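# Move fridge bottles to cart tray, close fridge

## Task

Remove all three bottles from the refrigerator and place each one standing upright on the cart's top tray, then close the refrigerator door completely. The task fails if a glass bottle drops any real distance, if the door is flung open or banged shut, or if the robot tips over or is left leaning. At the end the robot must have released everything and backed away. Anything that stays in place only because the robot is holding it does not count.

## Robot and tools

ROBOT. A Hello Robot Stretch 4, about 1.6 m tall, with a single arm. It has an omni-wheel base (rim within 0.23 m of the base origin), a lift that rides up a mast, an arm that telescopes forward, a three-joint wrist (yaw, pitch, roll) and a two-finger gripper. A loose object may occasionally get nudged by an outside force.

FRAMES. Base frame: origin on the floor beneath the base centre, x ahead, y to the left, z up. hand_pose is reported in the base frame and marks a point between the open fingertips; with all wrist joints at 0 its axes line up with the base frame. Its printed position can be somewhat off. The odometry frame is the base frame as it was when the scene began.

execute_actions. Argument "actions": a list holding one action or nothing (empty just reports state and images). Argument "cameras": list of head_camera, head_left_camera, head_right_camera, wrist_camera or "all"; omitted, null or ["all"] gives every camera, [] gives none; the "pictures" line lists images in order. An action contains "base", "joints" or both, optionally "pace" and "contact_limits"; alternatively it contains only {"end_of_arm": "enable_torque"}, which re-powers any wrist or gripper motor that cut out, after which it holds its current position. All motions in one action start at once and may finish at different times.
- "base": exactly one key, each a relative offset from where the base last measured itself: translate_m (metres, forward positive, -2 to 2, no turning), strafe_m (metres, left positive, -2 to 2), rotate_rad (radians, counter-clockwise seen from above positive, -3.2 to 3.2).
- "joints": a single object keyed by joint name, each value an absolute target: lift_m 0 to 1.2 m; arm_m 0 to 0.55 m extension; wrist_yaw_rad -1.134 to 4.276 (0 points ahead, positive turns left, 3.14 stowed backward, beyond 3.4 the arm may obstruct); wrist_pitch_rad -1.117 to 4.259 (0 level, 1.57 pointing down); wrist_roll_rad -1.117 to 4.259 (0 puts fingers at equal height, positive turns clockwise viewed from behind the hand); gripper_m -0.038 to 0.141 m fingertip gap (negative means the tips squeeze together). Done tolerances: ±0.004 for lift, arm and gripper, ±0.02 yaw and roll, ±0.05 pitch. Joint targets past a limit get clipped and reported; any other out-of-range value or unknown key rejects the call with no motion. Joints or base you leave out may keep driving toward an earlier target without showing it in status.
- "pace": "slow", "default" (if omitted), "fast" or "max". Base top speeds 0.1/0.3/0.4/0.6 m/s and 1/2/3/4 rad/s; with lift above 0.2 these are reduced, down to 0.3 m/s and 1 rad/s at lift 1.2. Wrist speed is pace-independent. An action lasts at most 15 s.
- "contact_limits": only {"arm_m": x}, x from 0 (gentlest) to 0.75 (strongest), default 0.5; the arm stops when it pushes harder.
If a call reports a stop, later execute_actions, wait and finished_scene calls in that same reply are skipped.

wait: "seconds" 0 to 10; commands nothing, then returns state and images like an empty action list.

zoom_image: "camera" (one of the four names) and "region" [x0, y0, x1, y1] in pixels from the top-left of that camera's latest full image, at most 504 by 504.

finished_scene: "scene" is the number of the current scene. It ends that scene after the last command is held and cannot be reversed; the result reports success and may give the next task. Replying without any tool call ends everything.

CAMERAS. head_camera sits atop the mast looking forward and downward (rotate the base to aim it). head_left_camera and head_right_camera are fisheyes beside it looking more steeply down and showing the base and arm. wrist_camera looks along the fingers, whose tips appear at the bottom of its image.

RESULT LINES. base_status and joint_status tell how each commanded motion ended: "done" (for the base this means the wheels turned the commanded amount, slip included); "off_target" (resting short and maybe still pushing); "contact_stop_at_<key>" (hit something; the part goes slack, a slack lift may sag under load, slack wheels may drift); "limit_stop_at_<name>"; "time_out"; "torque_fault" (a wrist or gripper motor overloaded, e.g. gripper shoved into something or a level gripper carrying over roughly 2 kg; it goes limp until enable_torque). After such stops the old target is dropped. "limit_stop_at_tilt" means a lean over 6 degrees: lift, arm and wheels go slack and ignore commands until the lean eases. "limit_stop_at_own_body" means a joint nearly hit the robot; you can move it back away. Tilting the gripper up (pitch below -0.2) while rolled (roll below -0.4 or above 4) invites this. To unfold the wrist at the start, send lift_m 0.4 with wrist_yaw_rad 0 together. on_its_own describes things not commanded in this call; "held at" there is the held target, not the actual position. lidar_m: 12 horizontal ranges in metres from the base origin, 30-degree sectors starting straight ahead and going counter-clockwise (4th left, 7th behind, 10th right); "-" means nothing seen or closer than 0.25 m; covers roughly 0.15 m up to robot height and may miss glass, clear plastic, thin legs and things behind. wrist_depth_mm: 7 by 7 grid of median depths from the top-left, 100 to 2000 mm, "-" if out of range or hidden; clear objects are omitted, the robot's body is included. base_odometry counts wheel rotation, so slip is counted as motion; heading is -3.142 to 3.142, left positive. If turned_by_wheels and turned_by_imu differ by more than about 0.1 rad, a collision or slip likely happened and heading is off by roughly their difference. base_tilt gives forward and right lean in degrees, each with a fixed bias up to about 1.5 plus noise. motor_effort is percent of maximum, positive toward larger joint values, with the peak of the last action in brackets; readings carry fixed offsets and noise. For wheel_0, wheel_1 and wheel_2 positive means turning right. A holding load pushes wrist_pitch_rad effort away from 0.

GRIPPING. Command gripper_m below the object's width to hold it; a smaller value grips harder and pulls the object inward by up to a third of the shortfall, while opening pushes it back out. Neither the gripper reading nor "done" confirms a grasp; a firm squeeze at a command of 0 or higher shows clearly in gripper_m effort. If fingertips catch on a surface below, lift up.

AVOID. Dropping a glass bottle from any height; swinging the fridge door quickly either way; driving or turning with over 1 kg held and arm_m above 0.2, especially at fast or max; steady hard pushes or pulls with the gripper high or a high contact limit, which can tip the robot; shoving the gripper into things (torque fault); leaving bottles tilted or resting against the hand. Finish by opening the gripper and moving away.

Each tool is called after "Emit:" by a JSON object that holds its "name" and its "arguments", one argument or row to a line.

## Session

Emit:
{"name": "execute_actions", "arguments": {
  "actions": []
}}

Scene clock: 0.00 s.
base_odometry: x=+0.000 y=+0.000 heading=+0.000 (m, m, rad; odometry frame)
turned_by_wheels: +0.000 (rad since the last result)
turned_by_imu: +0.000 (rad since the last result)
base_tilt: forward=-0.3 right=-0.1 (deg)
lidar_m: 1.63 2.00 2.11 0.79 0.76 0.85 1.18 1.15 1.27 1.24 0.91 3.35
base_status: not commanded
joint_positions: lift_m=+0.187 arm_m=+0.003 wrist_yaw_rad=+3.253 wrist_pitch_rad=+0.013 wrist_roll_rad=+0.006 gripper_m=+0.057
joint_status: not commanded
motor_effort: lift_m=+19 arm_m=+0 wrist_yaw_rad=+0 wrist_pitch_rad=-6 wrist_roll_rad=+0 gripper_m=-2 wheel_0=+0 wheel_1=+0 wheel_2=+0 (%)
hand_pose: x=-0.1228 y=+0.0549 z=+0.3610 quat_wxyz=(-0.056, -0.007, +0.003, +0.998) (m; base frame)
wrist_depth_mm: - 134 133 1397 1618 1756 1537 / - - 132 1430 1618 1708 904 / - 107 131 1397 1537 1366 1430 / - 116 131 1430 1576 1708 1576 / 133 131 1281 1397 1576 1708 1537 / 219 1182 219 1366 1499 1537 1499 / 220 1008 946 1008 191 1078 1098
pictures: head_camera, head_left_camera, head_right_camera, wrist_camera
Images, in order (width x height): head_camera 420x560, head_left_camera 420x672, head_right_camera 420x672, wrist_camera 616x392.

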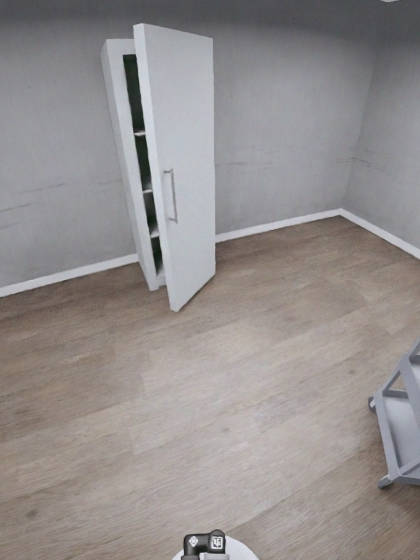

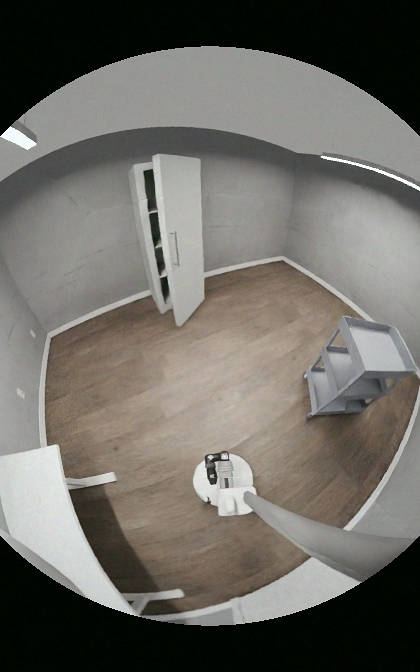

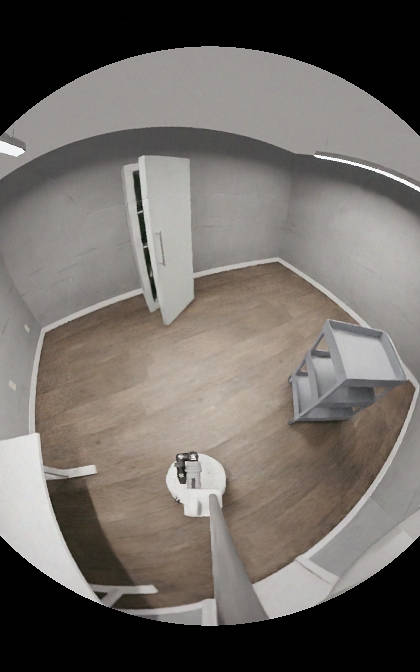

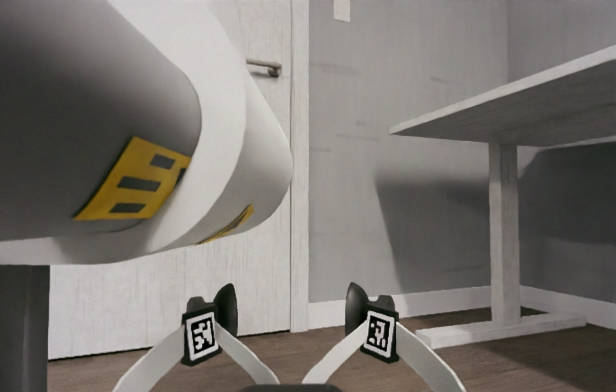

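Emit:
{"name": "execute_actions", "arguments": {
  "actions": [
    {"base":{"rotate_rad":0.35},"joints":{"lift_m":0.55,"wrist_yaw_rad":0.3}}
  ],
  "cameras": []
}}

Emit:
{"name": "execute_actions", "arguments": {
  "actions": [
    {"base":{"translate_m":1.05},"joints":{"arm_m":0.3}}
  ]
}}

Scene clock: 2.67 s.
base_odometry: x=+0.000 y=+0.000 heading=+0.350 (m, m, rad; odometry frame)
turned_by_wheels: +0.350 (rad since the last result)
turned_by_imu: +0.353 (rad since the last result)
base_tilt: forward=-0.3 right=+0.0 (deg)
lidar_m: 1.62 2.55 0.82 0.76 0.81 1.05 1.15 1.18 1.54 0.90 1.05 1.93
base_status: done
joint_positions: lift_m=+0.550 arm_m=+0.003 wrist_yaw_rad=+0.300 wrist_pitch_rad=+0.013 wrist_roll_rad=+0.006 gripper_m=+0.057
joint_status: all done
motor_effort: lift_m=+21(23) arm_m=+0(0) wrist_yaw_rad=-1(1) wrist_pitch_rad=-6(6) wrist_roll_rad=+0(0) gripper_m=-5(1) wheel_0=-4(10) wheel_1=+0(7) wheel_2=-1(7) (%)
hand_pose: x=+0.4750 y=+0.0018 z=+0.7242 quat_wxyz=(+0.989, +0.002, +0.007, +0.150) (m; base frame)
wrist_depth_mm: - - - - - 1397 - / - - - - - 1397 - / - - - - - 1397 - / - - - - - 1336 - / - - - - - 1366 - / - - 219 - 1756 1366 - / 1921 1808 1708 1863 191 1336 1708
pictures: none
No camera images: the call's "cameras" was empty. Leave "cameras" out to get every camera's image.

Scene clock: 7.67 s.
base_odometry: x=+0.986 y=+0.360 heading=+0.350 (m, m, rad; odometry frame)
turned_by_wheels: +0.000 (rad since the last result)
turned_by_imu: -0.001 (rad since the last result)
base_tilt: forward=-0.3 right=+0.0 (deg)
lidar_m: 0.96 1.54 1.82 1.70 1.05 1.14 2.20 1.28 1.24 3.03 2.46 0.60
base_status: done
joint_positions: lift_m=+0.550 arm_m=+0.299 wrist_yaw_rad=+0.300 wrist_pitch_rad=+0.013 wrist_roll_rad=+0.006 gripper_m=+0.057
joint_status: all done
motor_effort: lift_m=+20(21) arm_m=+7(8) wrist_yaw_rad=+1(0) wrist_pitch_rad=-7(6) wrist_roll_rad=+0(0) gripper_m=-4(3) wheel_0=+3(9) wheel_1=+1(7) wheel_2=-1(12) (%)
hand_pose: x=+0.7710 y=+0.0017 z=+0.7243 quat_wxyz=(+0.989, +0.002, +0.007, +0.149) (m; base frame)
wrist_depth_mm: 1118 1078 1060 1008 424 820 798 / 1098 1078 1042 1008 421 436 512 / 1118 1078 1042 1008 418 564 654 / 1098 1060 1025 1008 418 809 798 / 1098 1042 1025 991 415 809 788 / 1078 1042 220 991 410 798 788 / 1078 1060 991 976 191 585 634
pictures: head_camera, head_left_camera, head_right_camera, wrist_camera
Images, in order (width x height): head_camera 420x560, head_left_camera 420x672, head_right_camera 420x672, wrist_camera 616x392.

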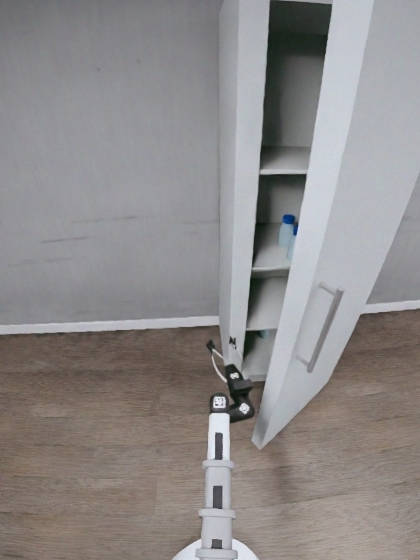

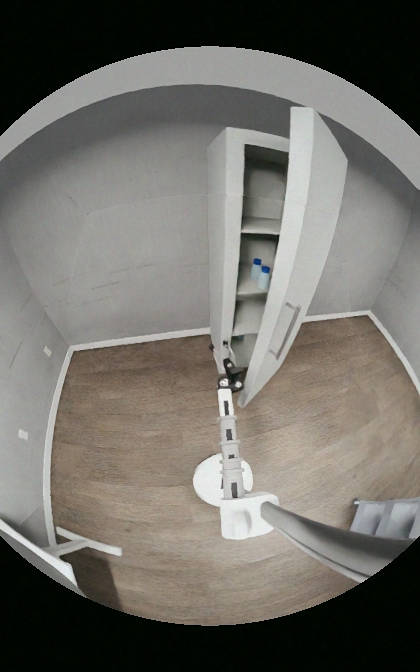

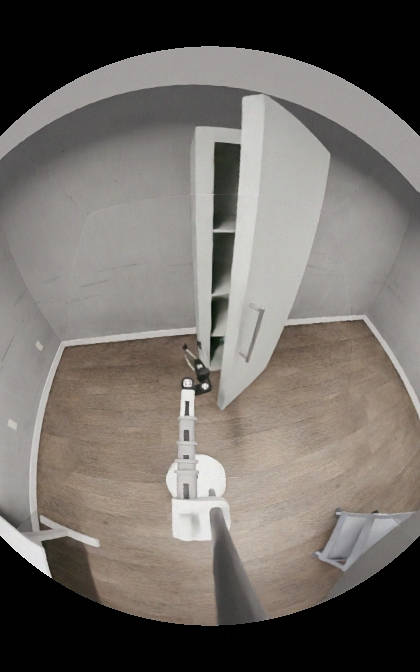

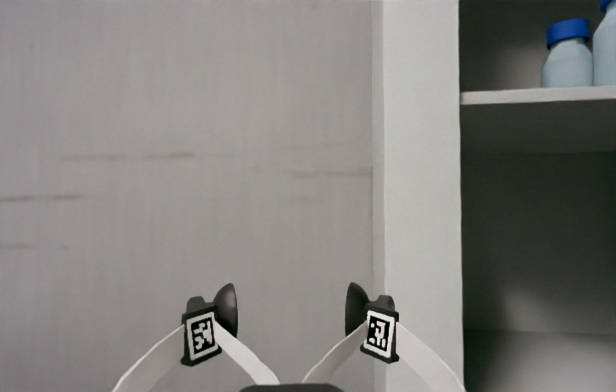

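Emit:
{"name": "execute_actions", "arguments": {
  "actions": [
    {"joints":{"arm_m":0.4}}
  ],
  "cameras": []
}}

Emit:
{"name": "execute_actions", "arguments": {
  "actions": [
    {"base":{"strafe_m":-0.55},"joints":{"arm_m":0.33},"pace":"slow"}
  ]
}}

Scene clock: 9.30 s.
base_odometry: x=+0.986 y=+0.360 heading=+0.350 (m, m, rad; odometry frame)
turned_by_wheels: +0.000 (rad since the last result)
turned_by_imu: +0.001 (rad since the last result)
base_tilt: forward=-0.2 right=+0.0 (deg)
lidar_m: 0.96 1.53 1.84 1.70 1.05 1.15 2.18 1.30 1.24 3.04 2.43 0.61
base_status: not commanded
joint_positions: lift_m=+0.550 arm_m=+0.399 wrist_yaw_rad=+0.300 wrist_pitch_rad=+0.013 wrist_roll_rad=+0.006 gripper_m=+0.057
joint_status: all done
motor_effort: lift_m=+19(19) arm_m=+8(8) wrist_yaw_rad=+1(0) wrist_pitch_rad=-6(6) wrist_roll_rad=+0(0) gripper_m=-4(3) wheel_0=+4(4) wheel_1=+1(1) wheel_2=-1(1) (%)
hand_pose: x=+0.8710 y=+0.0017 z=+0.7243 quat_wxyz=(+0.989, +0.002, +0.007, +0.149) (m; base frame)
wrist_depth_mm: 1008 976 931 917 325 723 707 / 1008 976 946 904 324 330 359 / 1008 960 931 891 322 488 654 / 976 946 931 904 320 707 699 / 976 946 917 878 319 715 699 / 991 960 220 891 314 715 699 / 976 946 917 866 192 549 627
pictures: none
No camera images: the call's "cameras" was empty. Leave "cameras" out to get every camera's image.

Scene clock: 15.93 s.
base_odometry: x=+1.175 y=-0.156 heading=+0.350 (m, m, rad; odometry frame)
turned_by_wheels: +0.000 (rad since the last result)
turned_by_imu: +0.018 (rad since the last result)
base_tilt: forward=-0.3 right=-0.1 (deg)
lidar_m: 0.51 1.04 2.07 2.23 1.53 1.89 2.16 0.82 0.79 2.52 2.48 0.42
base_status: done
joint_positions: lift_m=+0.550 arm_m=+0.329 wrist_yaw_rad=+0.300 wrist_pitch_rad=+0.013 wrist_roll_rad=+0.006 gripper_m=+0.057
joint_status: all done
motor_effort: lift_m=+20(19) arm_m=+6(9) wrist_yaw_rad=+0(30) wrist_pitch_rad=-7(23) wrist_roll_rad=+2(27) gripper_m=-5(2) wheel_0=+6(32) wheel_1=-3(10) wheel_2=+1(7) (%)
hand_pose: x=+0.8013 y=+0.0018 z=+0.7243 quat_wxyz=(+0.989, +0.002, +0.007, +0.149) (m; base frame)
wrist_depth_mm: 535 732 917 904 442 190 124 / 530 723 544 904 442 191 124 / 530 640 647 654 442 192 124 / 530 723 931 891 436 192 124 / 530 723 904 891 436 193 125 / 525 715 219 891 382 194 125 / 525 591 549 585 191 174 125
pictures: head_camera, head_left_camera, head_right_camera, wrist_camera
Images, in order (width x height): head_camera 420x560, head_left_camera 420x672, head_right_camera 420x672, wrist_camera 616x392.

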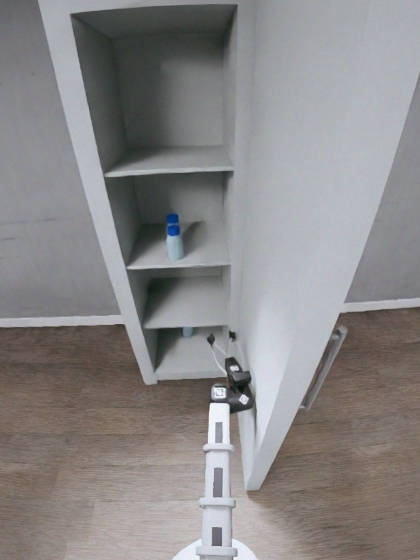

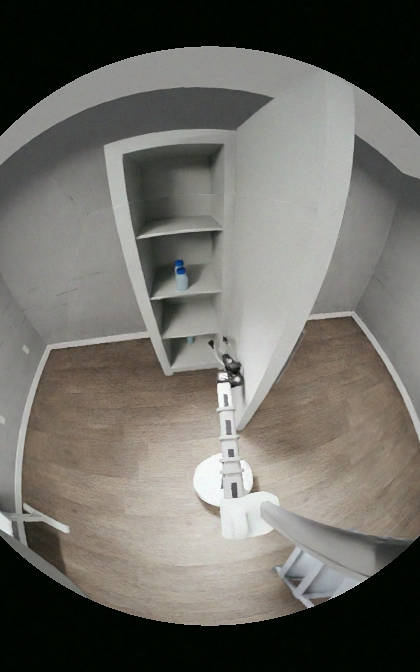

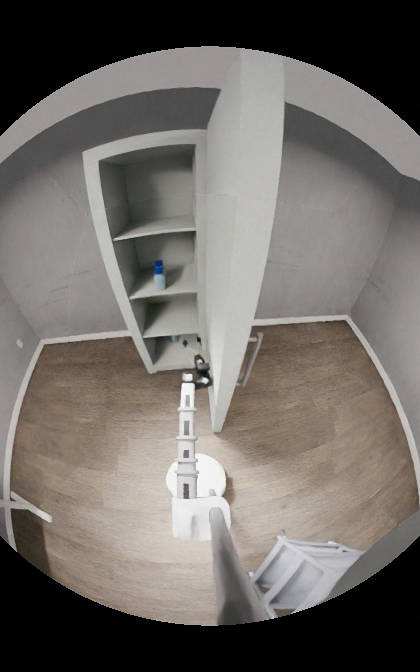

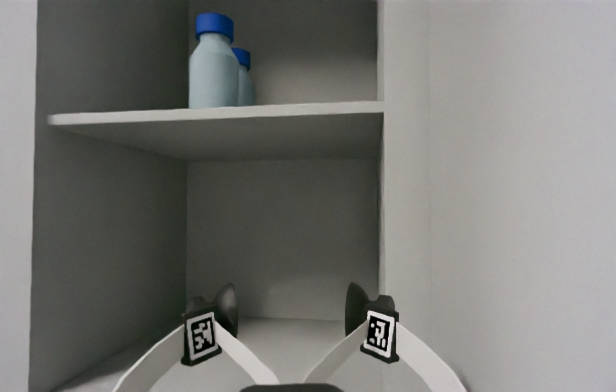

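Emit:
{"name": "execute_actions", "arguments": {
  "actions": [
    {"base":{"strafe_m":0.21},"joints":{"lift_m":0.81,"wrist_yaw_rad":0,"gripper_m":0.13,"arm_m":0.2}}
  ],
  "cameras": []
}}

Emit:
{"name": "execute_actions", "arguments": {
  "actions": [
    {"base":{"translate_m":0.25}}
  ],
  "cameras": ["wrist_camera","head_camera"]
}}

Scene clock: 18.23 s.
base_odometry: x=+1.103 y=+0.041 heading=+0.350 (m, m, rad; odometry frame)
turned_by_wheels: +0.000 (rad since the last result)
turned_by_imu: +0.001 (rad since the last result)
base_tilt: forward=-0.3 right=+0.1 (deg)
lidar_m: 0.98 1.01 2.04 2.01 1.33 1.63 2.17 1.00 0.95 2.71 0.57 0.51
base_status: done
joint_positions: lift_m=+0.810 arm_m=+0.201 wrist_yaw_rad=+0.000 wrist_pitch_rad=+0.014 wrist_roll_rad=+0.006 gripper_m=+0.130
joint_status: all done
motor_effort: lift_m=+21(22) arm_m=-8(8) wrist_yaw_rad=+0(23) wrist_pitch_rad=-7(9) wrist_roll_rad=+1(2) gripper_m=-2(4) wheel_0=-3(13) wheel_1=+0(11) wheel_2=+1(1) (%)
hand_pose: x=+0.6607 y=-0.0874 z=+0.9841 quat_wxyz=(+1.000, +0.003, +0.007, +0.000) (m; base frame)
wrist_depth_mm: 544 627 1008 1025 621 445 336 / 544 691 798 798 621 442 336 / 539 768 1008 1025 615 445 336 / 539 768 991 1008 615 442 334 / 530 778 640 1025 615 442 334 / 535 212 976 1008 603 421 332 / 530 591 960 904 603 399 334
pictures: none
No camera images: the call's "cameras" was empty. Leave "cameras" out to get every camera's image.

Scene clock: 20.53 s.
base_odometry: x=+1.338 y=+0.127 heading=+0.350 (m, m, rad; odometry frame)
turned_by_wheels: +0.000 (rad since the last result)
turned_by_imu: +0.000 (rad since the last result)
base_tilt: forward=-0.2 right=+0.0 (deg)
lidar_m: 0.75 0.75 1.72 2.02 1.46 1.67 2.42 1.12 1.25 2.67 0.36 0.47
base_status: done
joint_positions: lift_m=+0.810 arm_m=+0.201 wrist_yaw_rad=+0.000 wrist_pitch_rad=+0.014 wrist_roll_rad=+0.006 gripper_m=+0.130
joint_status: not commanded
motor_effort: lift_m=+21(21) arm_m=-8(8) wrist_yaw_rad=+0(1) wrist_pitch_rad=-6(7) wrist_roll_rad=+1(1) gripper_m=+1(2) wheel_0=+4(10) wheel_1=+2(5) wheel_2=-1(10) (%)
hand_pose: x=+0.6607 y=-0.0874 z=+0.9841 quat_wxyz=(+1.000, +0.003, +0.007, +0.000) (m; base frame)
wrist_depth_mm: 492 554 554 554 492 368 307 / 488 732 750 768 535 366 307 / 488 741 768 778 530 366 306 / 488 732 741 778 530 362 306 / 496 723 384 768 535 362 306 / 459 212 373 512 459 359 304 / 353 329 338 347 366 355 306
pictures: head_camera, wrist_camera
Images, in order (width x height): head_camera 420x560, wrist_camera 616x392.

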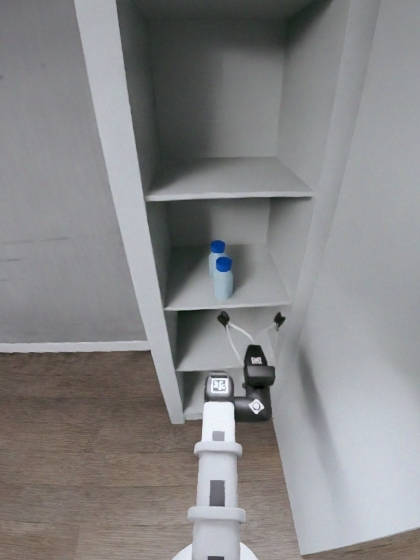

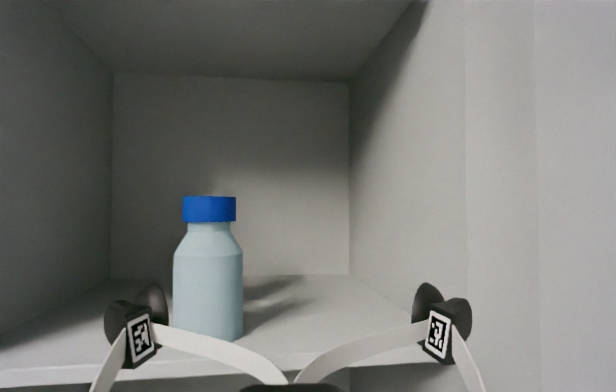

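Emit:
{"name": "execute_actions", "arguments": {
  "actions": [
    {"base":{"strafe_m":0.078},"joints":{"lift_m":0.8}}
  ],
  "cameras": []
}}

Emit:
{"name": "execute_actions", "arguments": {
  "actions": [
    {"joints":{"arm_m":0.4}}
  ],
  "cameras": ["wrist_camera"]
}}

Emit:
{"name": "execute_actions", "arguments": {
  "actions": [
    {"joints":{"gripper_m":0.0}}
  ],
  "cameras": []
}}

Emit:
{"name": "execute_actions", "arguments": {
  "actions": [
    {"joints":{"lift_m":0.84}}
  ],
  "cameras": ["wrist_camera"]
}}

Scene clock: 22.13 s.
base_odometry: x=+1.311 y=+0.200 heading=+0.350 (m, m, rad; odometry frame)
turned_by_wheels: +0.000 (rad since the last result)
turned_by_imu: +0.000 (rad since the last result)
base_tilt: forward=-0.3 right=+0.0 (deg)
lidar_m: 0.71 0.71 1.70 1.97 1.43 1.51 2.44 1.20 1.18 2.77 0.45 0.58
base_status: done
joint_positions: lift_m=+0.800 arm_m=+0.201 wrist_yaw_rad=+0.000 wrist_pitch_rad=+0.014 wrist_roll_rad=+0.006 gripper_m=+0.130
joint_status: all done
motor_effort: lift_m=+17(20) arm_m=-8(8) wrist_yaw_rad=+0(0) wrist_pitch_rad=-7(9) wrist_roll_rad=+1(1) gripper_m=+1(0) wheel_0=-3(12) wheel_1=+0(9) wheel_2=+0(1) (%)
hand_pose: x=+0.6607 y=-0.0874 z=+0.9745 quat_wxyz=(+1.000, +0.003, +0.007, +0.000) (m; base frame)
wrist_depth_mm: 342 535 574 569 574 462 373 / 343 591 750 768 707 462 368 / 342 597 750 778 750 459 366 / 343 597 741 768 750 459 366 / 342 591 723 389 723 462 366 / 343 211 477 384 427 415 362 / 319 329 332 340 627 397 359
pictures: none
No camera images: the call's "cameras" was empty. Leave "cameras" out to get every camera's image.

Scene clock: 23.83 s.
base_odometry: x=+1.311 y=+0.200 heading=+0.350 (m, m, rad; odometry frame)
turned_by_wheels: +0.000 (rad since the last result)
turned_by_imu: +0.001 (rad since the last result)
base_tilt: forward=-0.3 right=-0.1 (deg)
lidar_m: 0.72 0.75 1.70 1.96 1.42 1.54 2.42 1.19 1.17 2.75 0.44 0.56
base_status: not commanded
joint_positions: lift_m=+0.800 arm_m=+0.399 wrist_yaw_rad=+0.000 wrist_pitch_rad=+0.013 wrist_roll_rad=+0.006 gripper_m=+0.130
joint_status: all done
motor_effort: lift_m=+17(17) arm_m=+8(7) wrist_yaw_rad=+0(0) wrist_pitch_rad=-6(7) wrist_roll_rad=+1(1) gripper_m=+1(2) wheel_0=-4(4) wheel_1=+0(0) wheel_2=+0(0) (%)
hand_pose: x=+0.8580 y=-0.0874 z=+0.9746 quat_wxyz=(+1.000, +0.003, +0.007, +0.000) (m; base frame)
wrist_depth_mm: 377 544 554 574 574 433 327 / 375 544 559 574 597 433 327 / 375 539 554 569 591 433 327 / 377 535 544 192 585 430 325 / 375 535 312 192 580 430 325 / 375 212 191 179 424 387 325 / 301 265 179 176 283 283 301
pictures: wrist_camera
Images, in order (width x height): wrist_camera 616x392.

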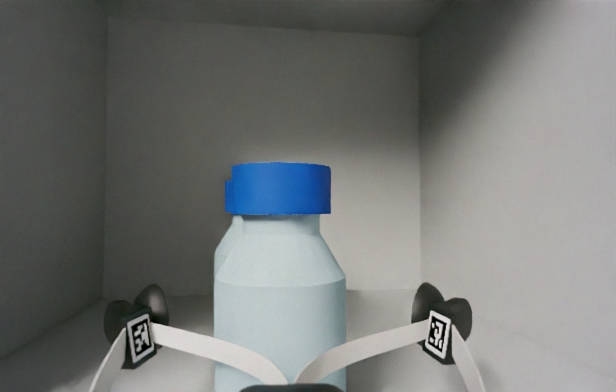

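Scene clock: 26.03 s.
base_odometry: x=+1.311 y=+0.200 heading=+0.350 (m, m, rad; odometry frame)
turned_by_wheels: +0.000 (rad since the last result)
turned_by_imu: +0.001 (rad since the last result)
base_tilt: forward=-0.2 right=-0.1 (deg)
lidar_m: 0.73 0.74 1.71 1.97 1.40 1.54 2.43 1.19 1.18 2.76 0.43 0.57
base_status: not commanded
joint_positions: lift_m=+0.800 arm_m=+0.399 wrist_yaw_rad=+0.001 wrist_pitch_rad=+0.013 wrist_roll_rad=+0.006 gripper_m=+0.001
joint_status: all done
motor_effort: lift_m=+17(17) arm_m=+7(8) wrist_yaw_rad=-3(5) wrist_pitch_rad=-6(7) wrist_roll_rad=+1(1) gripper_m=-22(21) wheel_0=-4(4) wheel_1=+0(0) wheel_2=+0(0) (%)
hand_pose: x=+0.8581 y=-0.0872 z=+0.9746 quat_wxyz=(+1.000, +0.003, +0.007, +0.000) (m; base frame)
wrist_depth_mm: 375 539 554 574 574 433 325 / 375 539 554 574 597 436 329 / 375 539 554 569 591 430 325 / 377 539 544 167 585 433 327 / 375 535 312 169 585 433 327 / 377 477 173 157 201 407 327 / 303 167 162 154 178 164 300
pictures: none
No camera images: the call's "cameras" was empty. Leave "cameras" out to get every camera's image.

Scene clock: 27.03 s.
base_odometry: x=+1.311 y=+0.200 heading=+0.350 (m, m, rad; odometry frame)
turned_by_wheels: +0.000 (rad since the last result)
turned_by_imu: +0.000 (rad since the last result)
base_tilt: forward=-0.3 right=-0.2 (deg)
lidar_m: 0.71 0.75 1.73 1.95 1.40 1.53 2.42 1.21 1.20 2.77 0.44 0.57
base_status: not commanded
joint_positions: lift_m=+0.840 arm_m=+0.399 wrist_yaw_rad=+0.000 wrist_pitch_rad=+0.018 wrist_roll_rad=+0.006 gripper_m=+0.001
joint_status: all done
motor_effort: lift_m=+23(23) arm_m=+7(7) wrist_yaw_rad=-1(2) wrist_pitch_rad=-20(23) wrist_roll_rad=+1(1) gripper_m=-22(23) wheel_0=-4(4) wheel_1=+0(0) wheel_2=+0(0) (%)
hand_pose: x=+0.8581 y=-0.0873 z=+1.0127 quat_wxyz=(+1.000, +0.003, +0.009, +0.000) (m; base frame)
wrist_depth_mm: 377 500 496 500 504 433 327 / 377 539 554 580 591 430 327 / 375 535 549 569 585 430 327 / 377 539 544 166 585 430 325 / 377 535 539 168 580 430 327 / 377 525 172 156 201 433 327 / 342 168 162 154 177 164 327
pictures: wrist_camera
Images, in order (width x height): wrist_camera 616x392.

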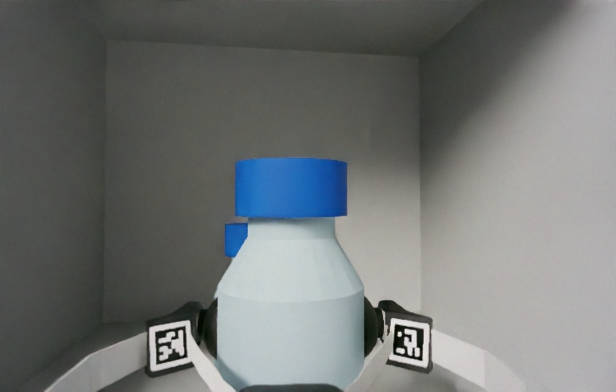

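Emit:
{"name": "execute_actions", "arguments": {
  "actions": [
    {"base":{"translate_m":-0.35},"joints":{"arm_m":0.02}}
  ],
  "cameras": []
}}

Emit:
{"name": "execute_actions", "arguments": {
  "actions": [
    {"base":{"rotate_rad":3.2},"pace":"slow"}
  ],
  "cameras": []
}}

Emit:
{"name": "execute_actions", "arguments": {
  "actions": [
    {"base":{"rotate_rad":0.75},"pace":"slow"}
  ],
  "cameras": ["head_camera","wrist_camera"]
}}

Scene clock: 29.83 s.
base_odometry: x=+0.982 y=+0.080 heading=+0.350 (m, m, rad; odometry frame)
turned_by_wheels: +0.000 (rad since the last result)
turned_by_imu: +0.002 (rad since the last result)
base_tilt: forward=-0.2 right=-0.1 (deg)
lidar_m: 0.43 1.70 2.08 1.95 1.22 1.55 2.09 1.01 0.98 2.78 0.77 0.65
base_status: done
joint_positions: lift_m=+0.840 arm_m=+0.021 wrist_yaw_rad=+0.000 wrist_pitch_rad=+0.018 wrist_roll_rad=+0.006 gripper_m=+0.001
joint_status: all done
motor_effort: lift_m=+22(23) arm_m=-7(9) wrist_yaw_rad=+0(2) wrist_pitch_rad=-21(21) wrist_roll_rad=+1(1) gripper_m=-24(22) wheel_0=-4(10) wheel_1=-1(8) wheel_2=+0(10) (%)
hand_pose: x=+0.4807 y=-0.0875 z=+1.0126 quat_wxyz=(+1.000, +0.003, +0.009, +0.000) (m; base frame)
wrist_depth_mm: 1308 1336 1281 1336 904 621 455 / 1308 1336 1160 1308 904 615 455 / 1308 1336 1160 1138 904 615 455 / 1308 1336 931 165 891 615 459 / 1281 1308 917 168 878 615 455 / 1308 1308 173 156 202 615 455 / 1281 168 162 154 178 164 455
pictures: none
No camera images: the call's "cameras" was empty. Leave "cameras" out to get every camera's image.

Scene clock: 34.30 s.
base_odometry: x=+0.982 y=+0.080 heading=-2.734 (m, m, rad; odometry frame)
turned_by_wheels: +3.199 (rad since the last result)
turned_by_imu: +3.226 (rad since the last result)
base_tilt: forward=-0.3 right=+0.0 (deg)
lidar_m: 0.44 1.00 0.96 2.80 0.66 0.65 1.08 1.71 2.04 1.83 1.24 1.60
base_status: done
joint_positions: lift_m=+0.840 arm_m=+0.021 wrist_yaw_rad=+0.000 wrist_pitch_rad=+0.018 wrist_roll_rad=+0.006 gripper_m=+0.001
joint_status: not commanded
motor_effort: lift_m=+22(23) arm_m=-8(8) wrist_yaw_rad=-1(1) wrist_pitch_rad=-19(19) wrist_roll_rad=+1(1) gripper_m=-24(24) wheel_0=-6(9) wheel_1=-3(6) wheel_2=-4(7) (%)
hand_pose: x=+0.4807 y=-0.0874 z=+1.0126 quat_wxyz=(+1.000, +0.003, +0.009, +0.000) (m; base frame)
wrist_depth_mm: 1808 1808 1808 1863 1863 1921 - / 1808 1808 1863 1863 1921 1983 - / 1756 1808 1863 1863 1863 1983 - / 1808 1808 1808 166 1921 1921 1983 / 1756 1808 1808 168 1921 1983 1983 / 1756 1808 172 156 202 1921 1708 / 1756 168 162 154 177 164 -
pictures: none
No camera images: the call's "cameras" was empty. Leave "cameras" out to get every camera's image.

Scene clock: 36.30 s.
base_odometry: x=+0.982 y=+0.080 heading=-1.985 (m, m, rad; odometry frame)
turned_by_wheels: +0.749 (rad since the last result)
turned_by_imu: +0.756 (rad since the last result)
base_tilt: forward=-0.3 right=-0.1 (deg)
lidar_m: 0.41 1.00 2.79 0.64 0.87 1.09 1.84 1.97 1.24 1.28 2.09 2.08
base_status: done
joint_positions: lift_m=+0.840 arm_m=+0.021 wrist_yaw_rad=+0.000 wrist_pitch_rad=+0.018 wrist_roll_rad=+0.006 gripper_m=+0.001
joint_status: not commanded
motor_effort: lift_m=+22(22) arm_m=-8(8) wrist_yaw_rad=-1(1) wrist_pitch_rad=-22(21) wrist_roll_rad=+1(1) gripper_m=-22(23) wheel_0=-6(10) wheel_1=-3(8) wheel_2=-4(8) (%)
hand_pose: x=+0.4807 y=-0.0873 z=+1.0126 quat_wxyz=(+1.000, +0.003, +0.009, +0.000) (m; base frame)
wrist_depth_mm: - - - - - 1756 1537 / - - - - - 1756 1537 / - - - - - 1808 1537 / - - - 166 - 1756 1537 / - - - 168 1983 1756 1537 / - 1060 172 156 201 1756 1537 / - 168 162 154 178 164 1537
pictures: head_camera, wrist_camera
Images, in order (width x height): head_camera 420x560, wrist_camera 616x392.

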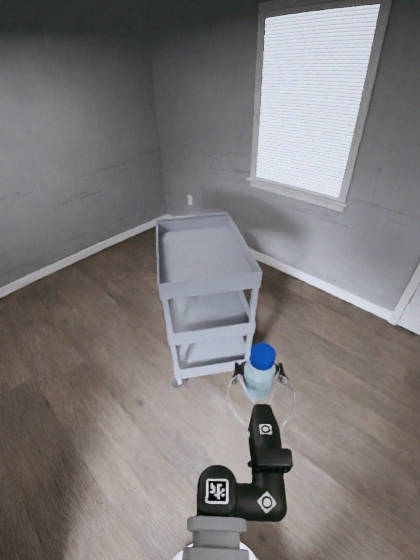

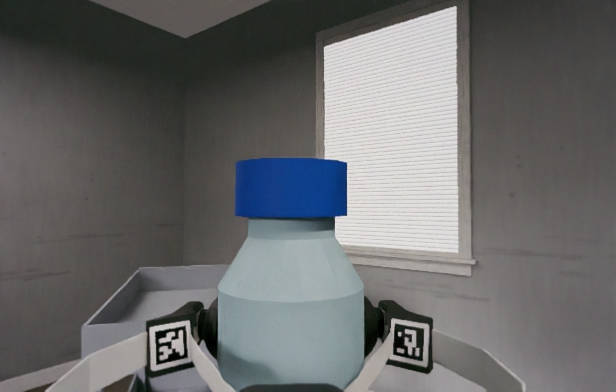

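Emit:
{"name": "execute_actions", "arguments": {
  "actions": [
    {"base":{"strafe_m":0.11}}
  ],
  "cameras": []
}}

Emit:
{"name": "execute_actions", "arguments": {
  "actions": [
    {"base":{"translate_m":0.29},"joints":{"arm_m":0.53},"pace":"slow"}
  ],
  "cameras": []
}}

Emit:
{"name": "execute_actions", "arguments": {
  "actions": [
    {"joints":{"lift_m":0.76,"wrist_pitch_rad":0.12},"pace":"slow"}
  ],
  "cameras": ["head_camera","wrist_camera"]
}}

Scene clock: 38.17 s.
base_odometry: x=+1.083 y=+0.036 heading=-1.986 (m, m, rad; odometry frame)
turned_by_wheels: +0.000 (rad since the last result)
turned_by_imu: +0.000 (rad since the last result)
base_tilt: forward=-0.4 right=+0.0 (deg)
lidar_m: 0.40 2.73 2.73 0.54 0.69 1.00 1.76 2.04 1.34 1.38 2.13 1.10
base_status: done
joint_positions: lift_m=+0.840 arm_m=+0.021 wrist_yaw_rad=+0.000 wrist_pitch_rad=+0.018 wrist_roll_rad=+0.006 gripper_m=+0.001
joint_status: not commanded
motor_effort: lift_m=+22(22) arm_m=-8(8) wrist_yaw_rad=+0(1) wrist_pitch_rad=-20(20) wrist_roll_rad=+1(2) gripper_m=-24(23) wheel_0=-3(13) wheel_1=+0(10) wheel_2=+0(3) (%)
hand_pose: x=+0.4807 y=-0.0874 z=+1.0126 quat_wxyz=(+1.000, +0.003, +0.009, +0.000) (m; base frame)
wrist_depth_mm: - - - - - 1863 1576 / - - - - - 1756 1618 / - - - - - 1808 1618 / - - - 166 - 1808 1618 / - - - 168 - 1756 1618 / - - 172 156 202 1808 1618 / - 168 162 154 177 164 1576
pictures: none
No camera images: the call's "cameras" was empty. Leave "cameras" out to get every camera's image.

Scene clock: 44.53 s.
base_odometry: x=+0.966 y=-0.230 heading=-1.985 (m, m, rad; odometry frame)
turned_by_wheels: +0.001 (rad since the last result)
turned_by_imu: +0.002 (rad since the last result)
base_tilt: forward=-0.4 right=+0.0 (deg)
lidar_m: 0.67 2.54 2.50 2.19 0.62 1.22 2.03 2.20 1.44 1.61 1.93 0.76
base_status: done
joint_positions: lift_m=+0.840 arm_m=+0.529 wrist_yaw_rad=+0.000 wrist_pitch_rad=+0.018 wrist_roll_rad=+0.006 gripper_m=+0.001
joint_status: all done
motor_effort: lift_m=+22(22) arm_m=+8(7) wrist_yaw_rad=+0(1) wrist_pitch_rad=-20(20) wrist_roll_rad=+1(1) gripper_m=-22(23) wheel_0=+7(8) wheel_1=+3(3) wheel_2=-2(7) (%)
hand_pose: x=+0.9880 y=-0.0874 z=+1.0126 quat_wxyz=(+1.000, +0.003, +0.009, +0.000) (m; base frame)
wrist_depth_mm: 1863 - - 1661 1430 1229 1118 / 1808 - - 1708 1430 1255 1098 / 1808 - - 1661 1430 1255 1098 / 1808 - - 166 1430 1281 1098 / 1863 - - 168 1397 1229 1098 / 1808 - 172 156 202 1205 1078 / 517 168 162 154 178 164 1098
pictures: none
No camera images: the call's "cameras" was empty. Leave "cameras" out to get every camera's image.

Scene clock: 46.07 s.
base_odometry: x=+0.966 y=-0.230 heading=-1.985 (m, m, rad; odometry frame)
turned_by_wheels: +0.000 (rad since the last result)
turned_by_imu: +0.001 (rad since the last result)
base_tilt: forward=-0.3 right=-0.1 (deg)
lidar_m: 0.67 2.56 2.52 2.20 0.62 1.23 2.03 2.23 1.45 1.61 1.95 0.74
base_status: not commanded
joint_positions: lift_m=+0.760 arm_m=+0.529 wrist_yaw_rad=+0.000 wrist_pitch_rad=+0.127 wrist_roll_rad=+0.006 gripper_m=+0.001
joint_status: all done
motor_effort: lift_m=+18(21) arm_m=+8(8) wrist_yaw_rad=+0(1) wrist_pitch_rad=-22(23) wrist_roll_rad=+1(1) gripper_m=-24(23) wheel_0=+7(7) wheel_1=+3(3) wheel_2=-3(2) (%)
hand_pose: x=+0.9857 y=-0.0874 z=+0.9017 quat_wxyz=(+0.998, +0.003, +0.064, +0.000) (m; base frame)
wrist_depth_mm: 1808 - 1921 1618 1397 1205 1078 / 1808 - 1921 1661 1430 1205 1078 / 1808 - - 1618 1430 1229 1078 / 1808 - - 165 1430 1229 1098 / 525 530 549 168 1430 1255 1118 / 488 508 172 156 202 1229 1118 / 366 168 162 154 178 164 1098
pictures: head_camera, wrist_camera
Images, in order (width x height): head_camera 420x560, wrist_camera 616x392.

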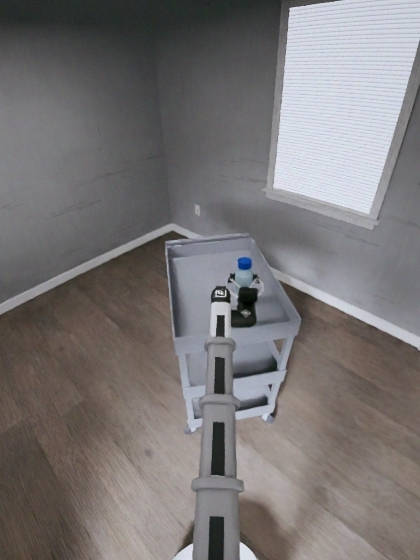

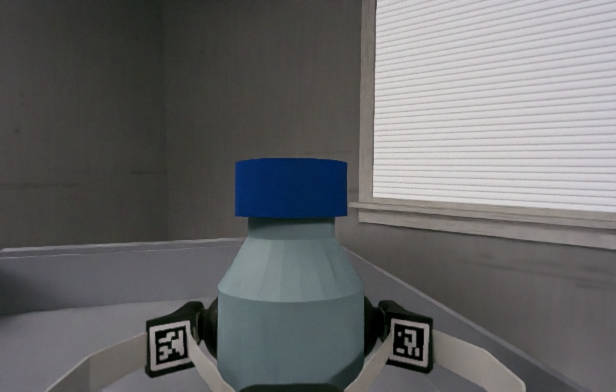

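Close to the right rim; shift left a bit.

Emit:
{"name": "execute_actions", "arguments": {
  "actions": [
    {"base":{"strafe_m":0.05},"pace":"slow"}
  ],
  "cameras": []
}}

Emit:
{"name": "execute_actions", "arguments": {
  "actions": [
    {"joints":{"lift_m":0.725,"wrist_pitch_rad":0.15},"pace":"slow"}
  ],
  "cameras": ["head_camera","wrist_camera"]
}}

Scene clock: 47.80 s.
base_odometry: x=+1.012 y=-0.250 heading=-1.985 (m, m, rad; odometry frame)
turned_by_wheels: +0.000 (rad since the last result)
turned_by_imu: +0.000 (rad since the last result)
base_tilt: forward=-0.4 right=-0.1 (deg)
lidar_m: 0.65 2.49 2.49 2.17 0.58 1.22 1.97 2.27 1.49 1.62 1.97 0.76
base_status: done
joint_positions: lift_m=+0.760 arm_m=+0.529 wrist_yaw_rad=+0.000 wrist_pitch_rad=+0.127 wrist_roll_rad=+0.006 gripper_m=+0.001
joint_status: not commanded
motor_effort: lift_m=+18(18) arm_m=+7(8) wrist_yaw_rad=+1(1) wrist_pitch_rad=-21(21) wrist_roll_rad=+1(1) gripper_m=-23(25) wheel_0=-6(10) wheel_1=+4(8) wheel_2=+0(1) (%)
hand_pose: x=+0.9857 y=-0.0874 z=+0.9017 quat_wxyz=(+0.998, +0.003, +0.064, +0.000) (m; base frame)
wrist_depth_mm: 1756 - - 1661 1430 1229 1098 / 1756 - - 1618 1430 1255 1098 / 1756 - - 1618 1430 1255 1118 / 1808 - - 166 1464 1281 1118 / 1708 539 535 168 1366 1281 1138 / 469 504 172 156 201 375 1138 / 366 167 162 154 177 164 276
pictures: none
No camera images: the call's "cameras" was empty. Leave "cameras" out to get every camera's image.

Scene clock: 48.93 s.
base_odometry: x=+1.012 y=-0.250 heading=-1.985 (m, m, rad; odometry frame)
turned_by_wheels: +0.000 (rad since the last result)
turned_by_imu: +0.000 (rad since the last result)
base_tilt: forward=-0.3 right=-0.2 (deg)
lidar_m: 0.64 2.50 2.49 2.16 0.59 1.20 1.95 2.27 1.49 1.62 1.97 0.77
base_status: not commanded
joint_positions: lift_m=+0.725 arm_m=+0.529 wrist_yaw_rad=+0.000 wrist_pitch_rad=+0.157 wrist_roll_rad=+0.006 gripper_m=+0.001
joint_status: all done
motor_effort: lift_m=+17(18) arm_m=+7(8) wrist_yaw_rad=-1(0) wrist_pitch_rad=-17(24) wrist_roll_rad=+1(1) gripper_m=-23(22) wheel_0=-6(6) wheel_1=+4(4) wheel_2=+0(0) (%)
hand_pose: x=+0.9845 y=-0.0874 z=+0.8583 quat_wxyz=(+0.997, +0.003, +0.078, +0.000) (m; base frame)
wrist_depth_mm: 1756 - 1983 1618 1397 1229 1098 / 1756 - - 1661 1397 1255 1098 / 1808 - - 1661 1464 1281 1118 / 1808 - 574 166 1430 1255 1118 / 480 508 530 168 492 394 1118 / 377 379 172 156 201 336 271 / 278 167 162 154 177 164 263
pictures: head_camera, wrist_camera
Images, in order (width x height): head_camera 420x560, wrist_camera 616x392.

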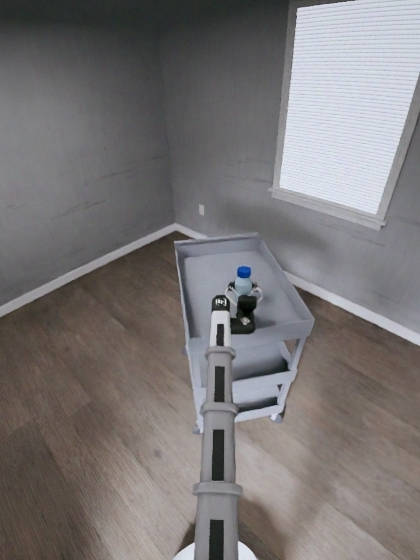

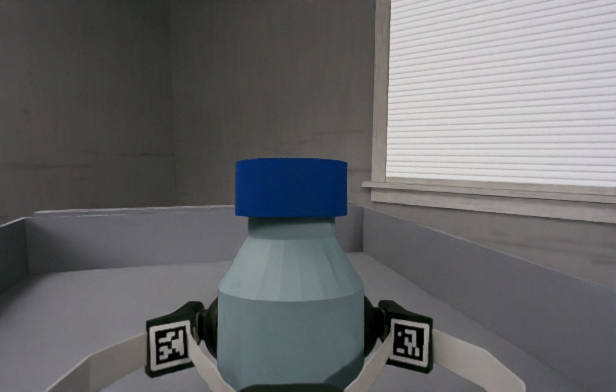

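Emit:
{"name": "execute_actions", "arguments": {
  "actions": [
    {"joints":{"gripper_m":0.11,"lift_m":0.72}}
  ],
  "cameras": ["wrist_camera"]
}}

Emit:
{"name": "execute_actions", "arguments": {
  "actions": [
    {"joints":{"lift_m":0.83,"wrist_pitch_rad":0.01}}
  ],
  "cameras": []
}}

Emit:
{"name": "execute_actions", "arguments": {
  "actions": [
    {"base":{"translate_m":-0.29},"joints":{"arm_m":0.02,"gripper_m":0.13}}
  ],
  "cameras": ["head_camera"]
}}

Emit:
{"name": "execute_actions", "arguments": {
  "actions": [
    {"base":{"strafe_m":-0.16}}
  ],
  "cameras": []
}}

Emit:
{"name": "execute_actions", "arguments": {
  "actions": [
    {"base":{"rotate_rad":-3.2}}
  ],
  "cameras": []
}}

Emit:
{"name": "execute_actions", "arguments": {
  "actions": [
    {"base":{"rotate_rad":-0.75},"joints":{"lift_m":0.81}}
  ],
  "cameras": []
}}

Emit:
{"name": "execute_actions", "arguments": {
  "actions": [
    {"base":{"translate_m":0.35},"joints":{"arm_m":0.36}}
  ],
  "cameras": ["head_camera","wrist_camera"]
}}

Scene clock: 51.27 s.
base_odometry: x=+1.012 y=-0.250 heading=-1.985 (m, m, rad; odometry frame)
turned_by_wheels: +0.000 (rad since the last result)
turned_by_imu: +0.001 (rad since the last result)
base_tilt: forward=-0.4 right=-0.1 (deg)
lidar_m: 0.64 2.49 2.49 2.14 0.58 1.21 1.97 2.28 1.48 1.60 1.98 0.75
base_status: not commanded
joint_positions: lift_m=+0.720 arm_m=+0.529 wrist_yaw_rad=+0.000 wrist_pitch_rad=+0.153 wrist_roll_rad=+0.006 gripper_m=+0.110
joint_status: all done
motor_effort: lift_m=+15(17) arm_m=+8(8) wrist_yaw_rad=+1(1) wrist_pitch_rad=-7(18) wrist_roll_rad=+1(1) gripper_m=-1(25) wheel_0=-6(6) wheel_1=+4(4) wheel_2=+0(0) (%)
hand_pose: x=+0.9846 y=-0.0875 z=+0.8546 quat_wxyz=(+0.997, +0.003, +0.076, +0.000) (m; base frame)
wrist_depth_mm: 1756 - 1983 1661 1397 1229 1118 / 1756 - - 1661 1430 1255 1098 / 1756 - - 1708 1464 1281 1098 / 1756 - 585 178 1430 1255 1118 / 480 504 525 185 492 375 1118 / 379 353 208 175 224 327 270 / 278 251 183 175 253 267 262
pictures: wrist_camera
Images, in order (width x height): wrist_camera 616x392.

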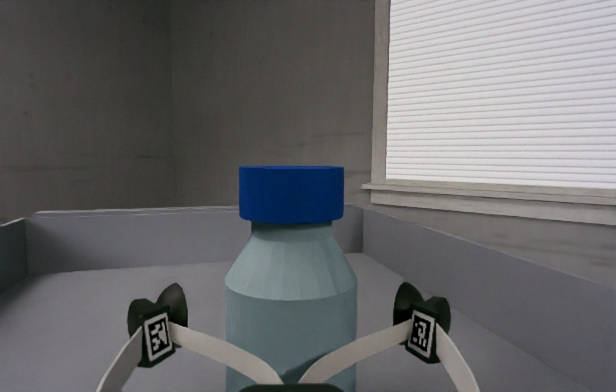

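Scene clock: 52.77 s.
base_odometry: x=+1.012 y=-0.250 heading=-1.985 (m, m, rad; odometry frame)
turned_by_wheels: +0.000 (rad since the last result)
turned_by_imu: +0.001 (rad since the last result)
base_tilt: forward=-0.2 right=-0.2 (deg)
lidar_m: 0.65 2.48 2.49 2.17 0.60 1.20 1.96 2.28 1.50 1.62 1.99 0.76
base_status: not commanded
joint_positions: lift_m=+0.830 arm_m=+0.529 wrist_yaw_rad=+0.000 wrist_pitch_rad=+0.013 wrist_roll_rad=+0.006 gripper_m=+0.110
joint_status: all done
motor_effort: lift_m=+21(21) arm_m=+8(8) wrist_yaw_rad=+1(1) wrist_pitch_rad=-7(13) wrist_roll_rad=+1(1) gripper_m=-3(1) wheel_0=-6(6) wheel_1=+4(4) wheel_2=+0(0) (%)
hand_pose: x=+0.9880 y=-0.0875 z=+1.0044 quat_wxyz=(+1.000, +0.003, +0.006, +0.000) (m; base frame)
wrist_depth_mm: 1808 - - 1756 1464 1281 1138 / 1808 - - 1756 1464 1281 1118 / 1808 - - 1756 1464 1281 1118 / 1808 - - 1756 1464 1255 1118 / 1808 - - 1708 1430 1281 1118 / 1808 1921 - 1708 224 1229 1118 / 525 488 521 554 517 1229 1118
pictures: none
No camera images: the call's "cameras" was empty. Leave "cameras" out to get every camera's image.

Scene clock: 55.33 s.
base_odometry: x=+1.129 y=+0.016 heading=-1.986 (m, m, rad; odometry frame)
turned_by_wheels: -0.001 (rad since the last result)
turned_by_imu: +0.001 (rad since the last result)
base_tilt: forward=-0.4 right=+0.0 (deg)
lidar_m: 0.93 2.69 2.68 0.49 0.64 0.99 1.71 2.08 1.36 1.42 2.18 1.07
base_status: done
joint_positions: lift_m=+0.830 arm_m=+0.021 wrist_yaw_rad=+0.000 wrist_pitch_rad=+0.013 wrist_roll_rad=+0.006 gripper_m=+0.130
joint_status: all done
motor_effort: lift_m=+21(21) arm_m=-8(9) wrist_yaw_rad=+0(1) wrist_pitch_rad=-8(7) wrist_roll_rad=+2(1) gripper_m=-1(0) wheel_0=-6(11) wheel_1=-1(6) wheel_2=-1(11) (%)
hand_pose: x=+0.4807 y=-0.0875 z=+1.0044 quat_wxyz=(+1.000, +0.003, +0.006, +0.000) (m; base frame)
wrist_depth_mm: - - - - - 1863 1661 / - - - - - 1863 1618 / - - - - - 1863 1661 / - - - - - 1863 1618 / - - - - - 1808 1618 / - 212 1078 960 788 1808 1618 / - - 683 723 - 1756 1618
pictures: head_camera
Images, in order (width x height): head_camera 420x560.

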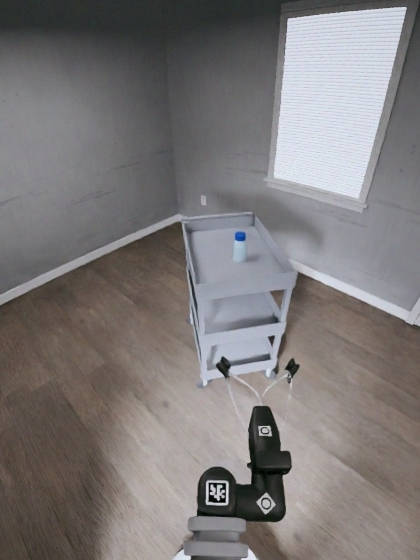

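Scene clock: 57.10 s.
base_odometry: x=+0.982 y=+0.080 heading=-1.986 (m, m, rad; odometry frame)
turned_by_wheels: +0.000 (rad since the last result)
turned_by_imu: +0.001 (rad since the last result)
base_tilt: forward=-0.2 right=-0.1 (deg)
lidar_m: 0.96 0.99 2.81 0.65 0.86 1.09 1.83 1.97 1.23 1.26 2.09 2.07
base_status: done
joint_positions: lift_m=+0.830 arm_m=+0.021 wrist_yaw_rad=+0.000 wrist_pitch_rad=+0.013 wrist_roll_rad=+0.006 gripper_m=+0.130
joint_status: not commanded
motor_effort: lift_m=+21(21) arm_m=-8(8) wrist_yaw_rad=+0(2) wrist_pitch_rad=-8(9) wrist_roll_rad=+2(2) gripper_m=-1(0) wheel_0=+4(11) wheel_1=-1(11) wheel_2=+0(0) (%)
hand_pose: x=+0.4807 y=-0.0874 z=+1.0044 quat_wxyz=(+1.000, +0.003, +0.006, +0.000) (m; base frame)
wrist_depth_mm: - - - - - 1756 1618 / - - - - - 1756 1576 / - - - - - 1756 1537 / - - - - - 1756 1537 / - - - - - 1756 1537 / - 212 960 1098 1983 1708 1576 / - 676 732 750 1921 1708 1537
pictures: none
No camera images: the call's "cameras" was empty. Leave "cameras" out to get every camera's image.

Scene clock: 59.97 s.
base_odometry: x=+0.982 y=+0.080 heading=+1.098 (m, m, rad; odometry frame)
turned_by_wheels: -3.199 (rad since the last result)
turned_by_imu: -3.224 (rad since the last result)
base_tilt: forward=-0.2 right=+0.0 (deg)
lidar_m: 1.80 1.98 1.18 1.26 1.99 2.05 0.97 0.97 2.81 0.64 0.79 1.07
base_status: done
joint_positions: lift_m=+0.830 arm_m=+0.021 wrist_yaw_rad=+0.000 wrist_pitch_rad=+0.013 wrist_roll_rad=+0.006 gripper_m=+0.130
joint_status: not commanded
motor_effort: lift_m=+21(21) arm_m=-8(8) wrist_yaw_rad=+1(0) wrist_pitch_rad=-7(7) wrist_roll_rad=+1(1) gripper_m=+1(1) wheel_0=+5(11) wheel_1=+2(9) wheel_2=+1(7) (%)
hand_pose: x=+0.4807 y=-0.0874 z=+1.0045 quat_wxyz=(+1.000, +0.003, +0.006, +0.000) (m; base frame)
wrist_depth_mm: 1708 - - 1708 1499 1308 946 / 1618 - - 1756 1499 1308 931 / 1661 1983 - 1756 1464 1308 946 / 1661 1983 - 1708 1464 1308 931 / 1618 1983 - 1708 1464 1308 931 / 1661 213 - 1661 1464 1281 946 / 1618 1808 1863 1576 1430 1255 931
pictures: none
No camera images: the call's "cameras" was empty. Leave "cameras" out to get every camera's image.

Scene clock: 61.47 s.
base_odometry: x=+0.982 y=+0.080 heading=+0.349 (m, m, rad; odometry frame)
turned_by_wheels: -0.749 (rad since the last result)
turned_by_imu: -0.755 (rad since the last result)
base_tilt: forward=-0.4 right=-0.1 (deg)
lidar_m: 1.08 1.66 2.08 1.94 1.24 1.57 2.07 0.99 0.96 2.79 0.77 0.67
base_status: done
joint_positions: lift_m=+0.810 arm_m=+0.021 wrist_yaw_rad=+0.000 wrist_pitch_rad=+0.013 wrist_roll_rad=+0.006 gripper_m=+0.130
joint_status: all done
motor_effort: lift_m=+16(19) arm_m=-8(8) wrist_yaw_rad=+0(0) wrist_pitch_rad=-7(6) wrist_roll_rad=+1(2) gripper_m=+0(1) wheel_0=+6(10) wheel_1=+3(8) wheel_2=+2(8) (%)
hand_pose: x=+0.4807 y=-0.0874 z=+0.9848 quat_wxyz=(+1.000, +0.003, +0.006, +0.000) (m; base frame)
wrist_depth_mm: 1308 1336 1255 1336 904 621 459 / 1308 1336 960 1308 904 615 459 / 1308 1336 1182 1308 904 621 452 / 1308 1336 1255 1308 891 615 459 / 1308 1336 960 1025 878 615 455 / 1308 212 1255 1308 891 585 459 / 1255 809 820 1205 878 559 455
pictures: none
No camera images: the call's "cameras" was empty. Leave "cameras" out to get every camera's image.

Scene clock: 64.10 s.
base_odometry: x=+1.311 y=+0.200 heading=+0.349 (m, m, rad; odometry frame)
turned_by_wheels: +0.000 (rad since the last result)
turned_by_imu: +0.000 (rad since the last result)
base_tilt: forward=-0.3 right=+0.0 (deg)
lidar_m: 0.73 0.80 1.72 1.98 1.40 1.53 2.43 1.20 1.19 2.76 0.42 0.59
base_status: done
joint_positions: lift_m=+0.810 arm_m=+0.359 wrist_yaw_rad=+0.000 wrist_pitch_rad=+0.012 wrist_roll_rad=+0.006 gripper_m=+0.130
joint_status: all done
motor_effort: lift_m=+17(17) arm_m=+8(8) wrist_yaw_rad=+0(1) wrist_pitch_rad=-6(7) wrist_roll_rad=+1(1) gripper_m=-1(0) wheel_0=+3(10) wheel_1=+0(6) wheel_2=-1(13) (%)
hand_pose: x=+0.8180 y=-0.0874 z=+0.9848 quat_wxyz=(+1.000, +0.003, +0.006, +0.000) (m; base frame)
wrist_depth_mm: 370 530 544 554 549 439 332 / 368 580 591 621 634 439 330 / 370 569 597 609 627 436 329 / 370 574 585 609 627 436 329 / 373 574 580 609 627 433 329 / 373 212 421 418 462 413 330 / 329 286 287 304 306 307 309
pictures: head_camera, wrist_camera
Images, in order (width x height): head_camera 420x560, wrist_camera 616x392.

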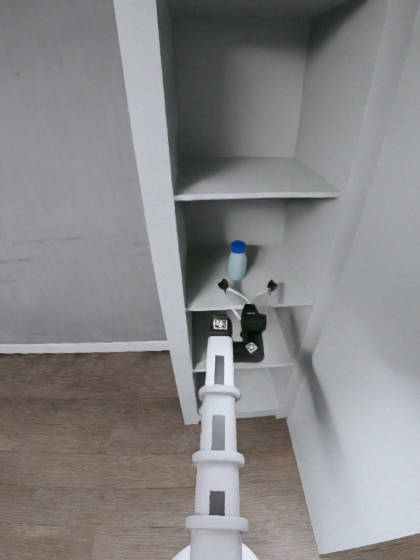

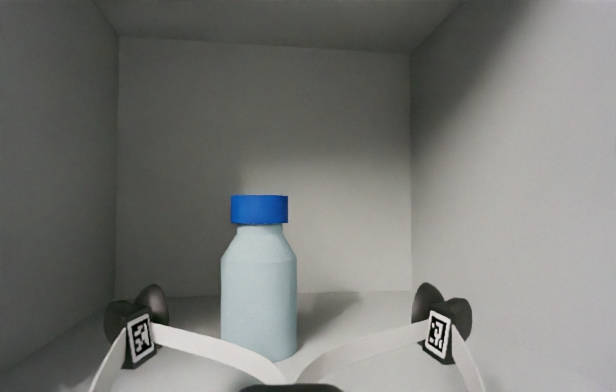

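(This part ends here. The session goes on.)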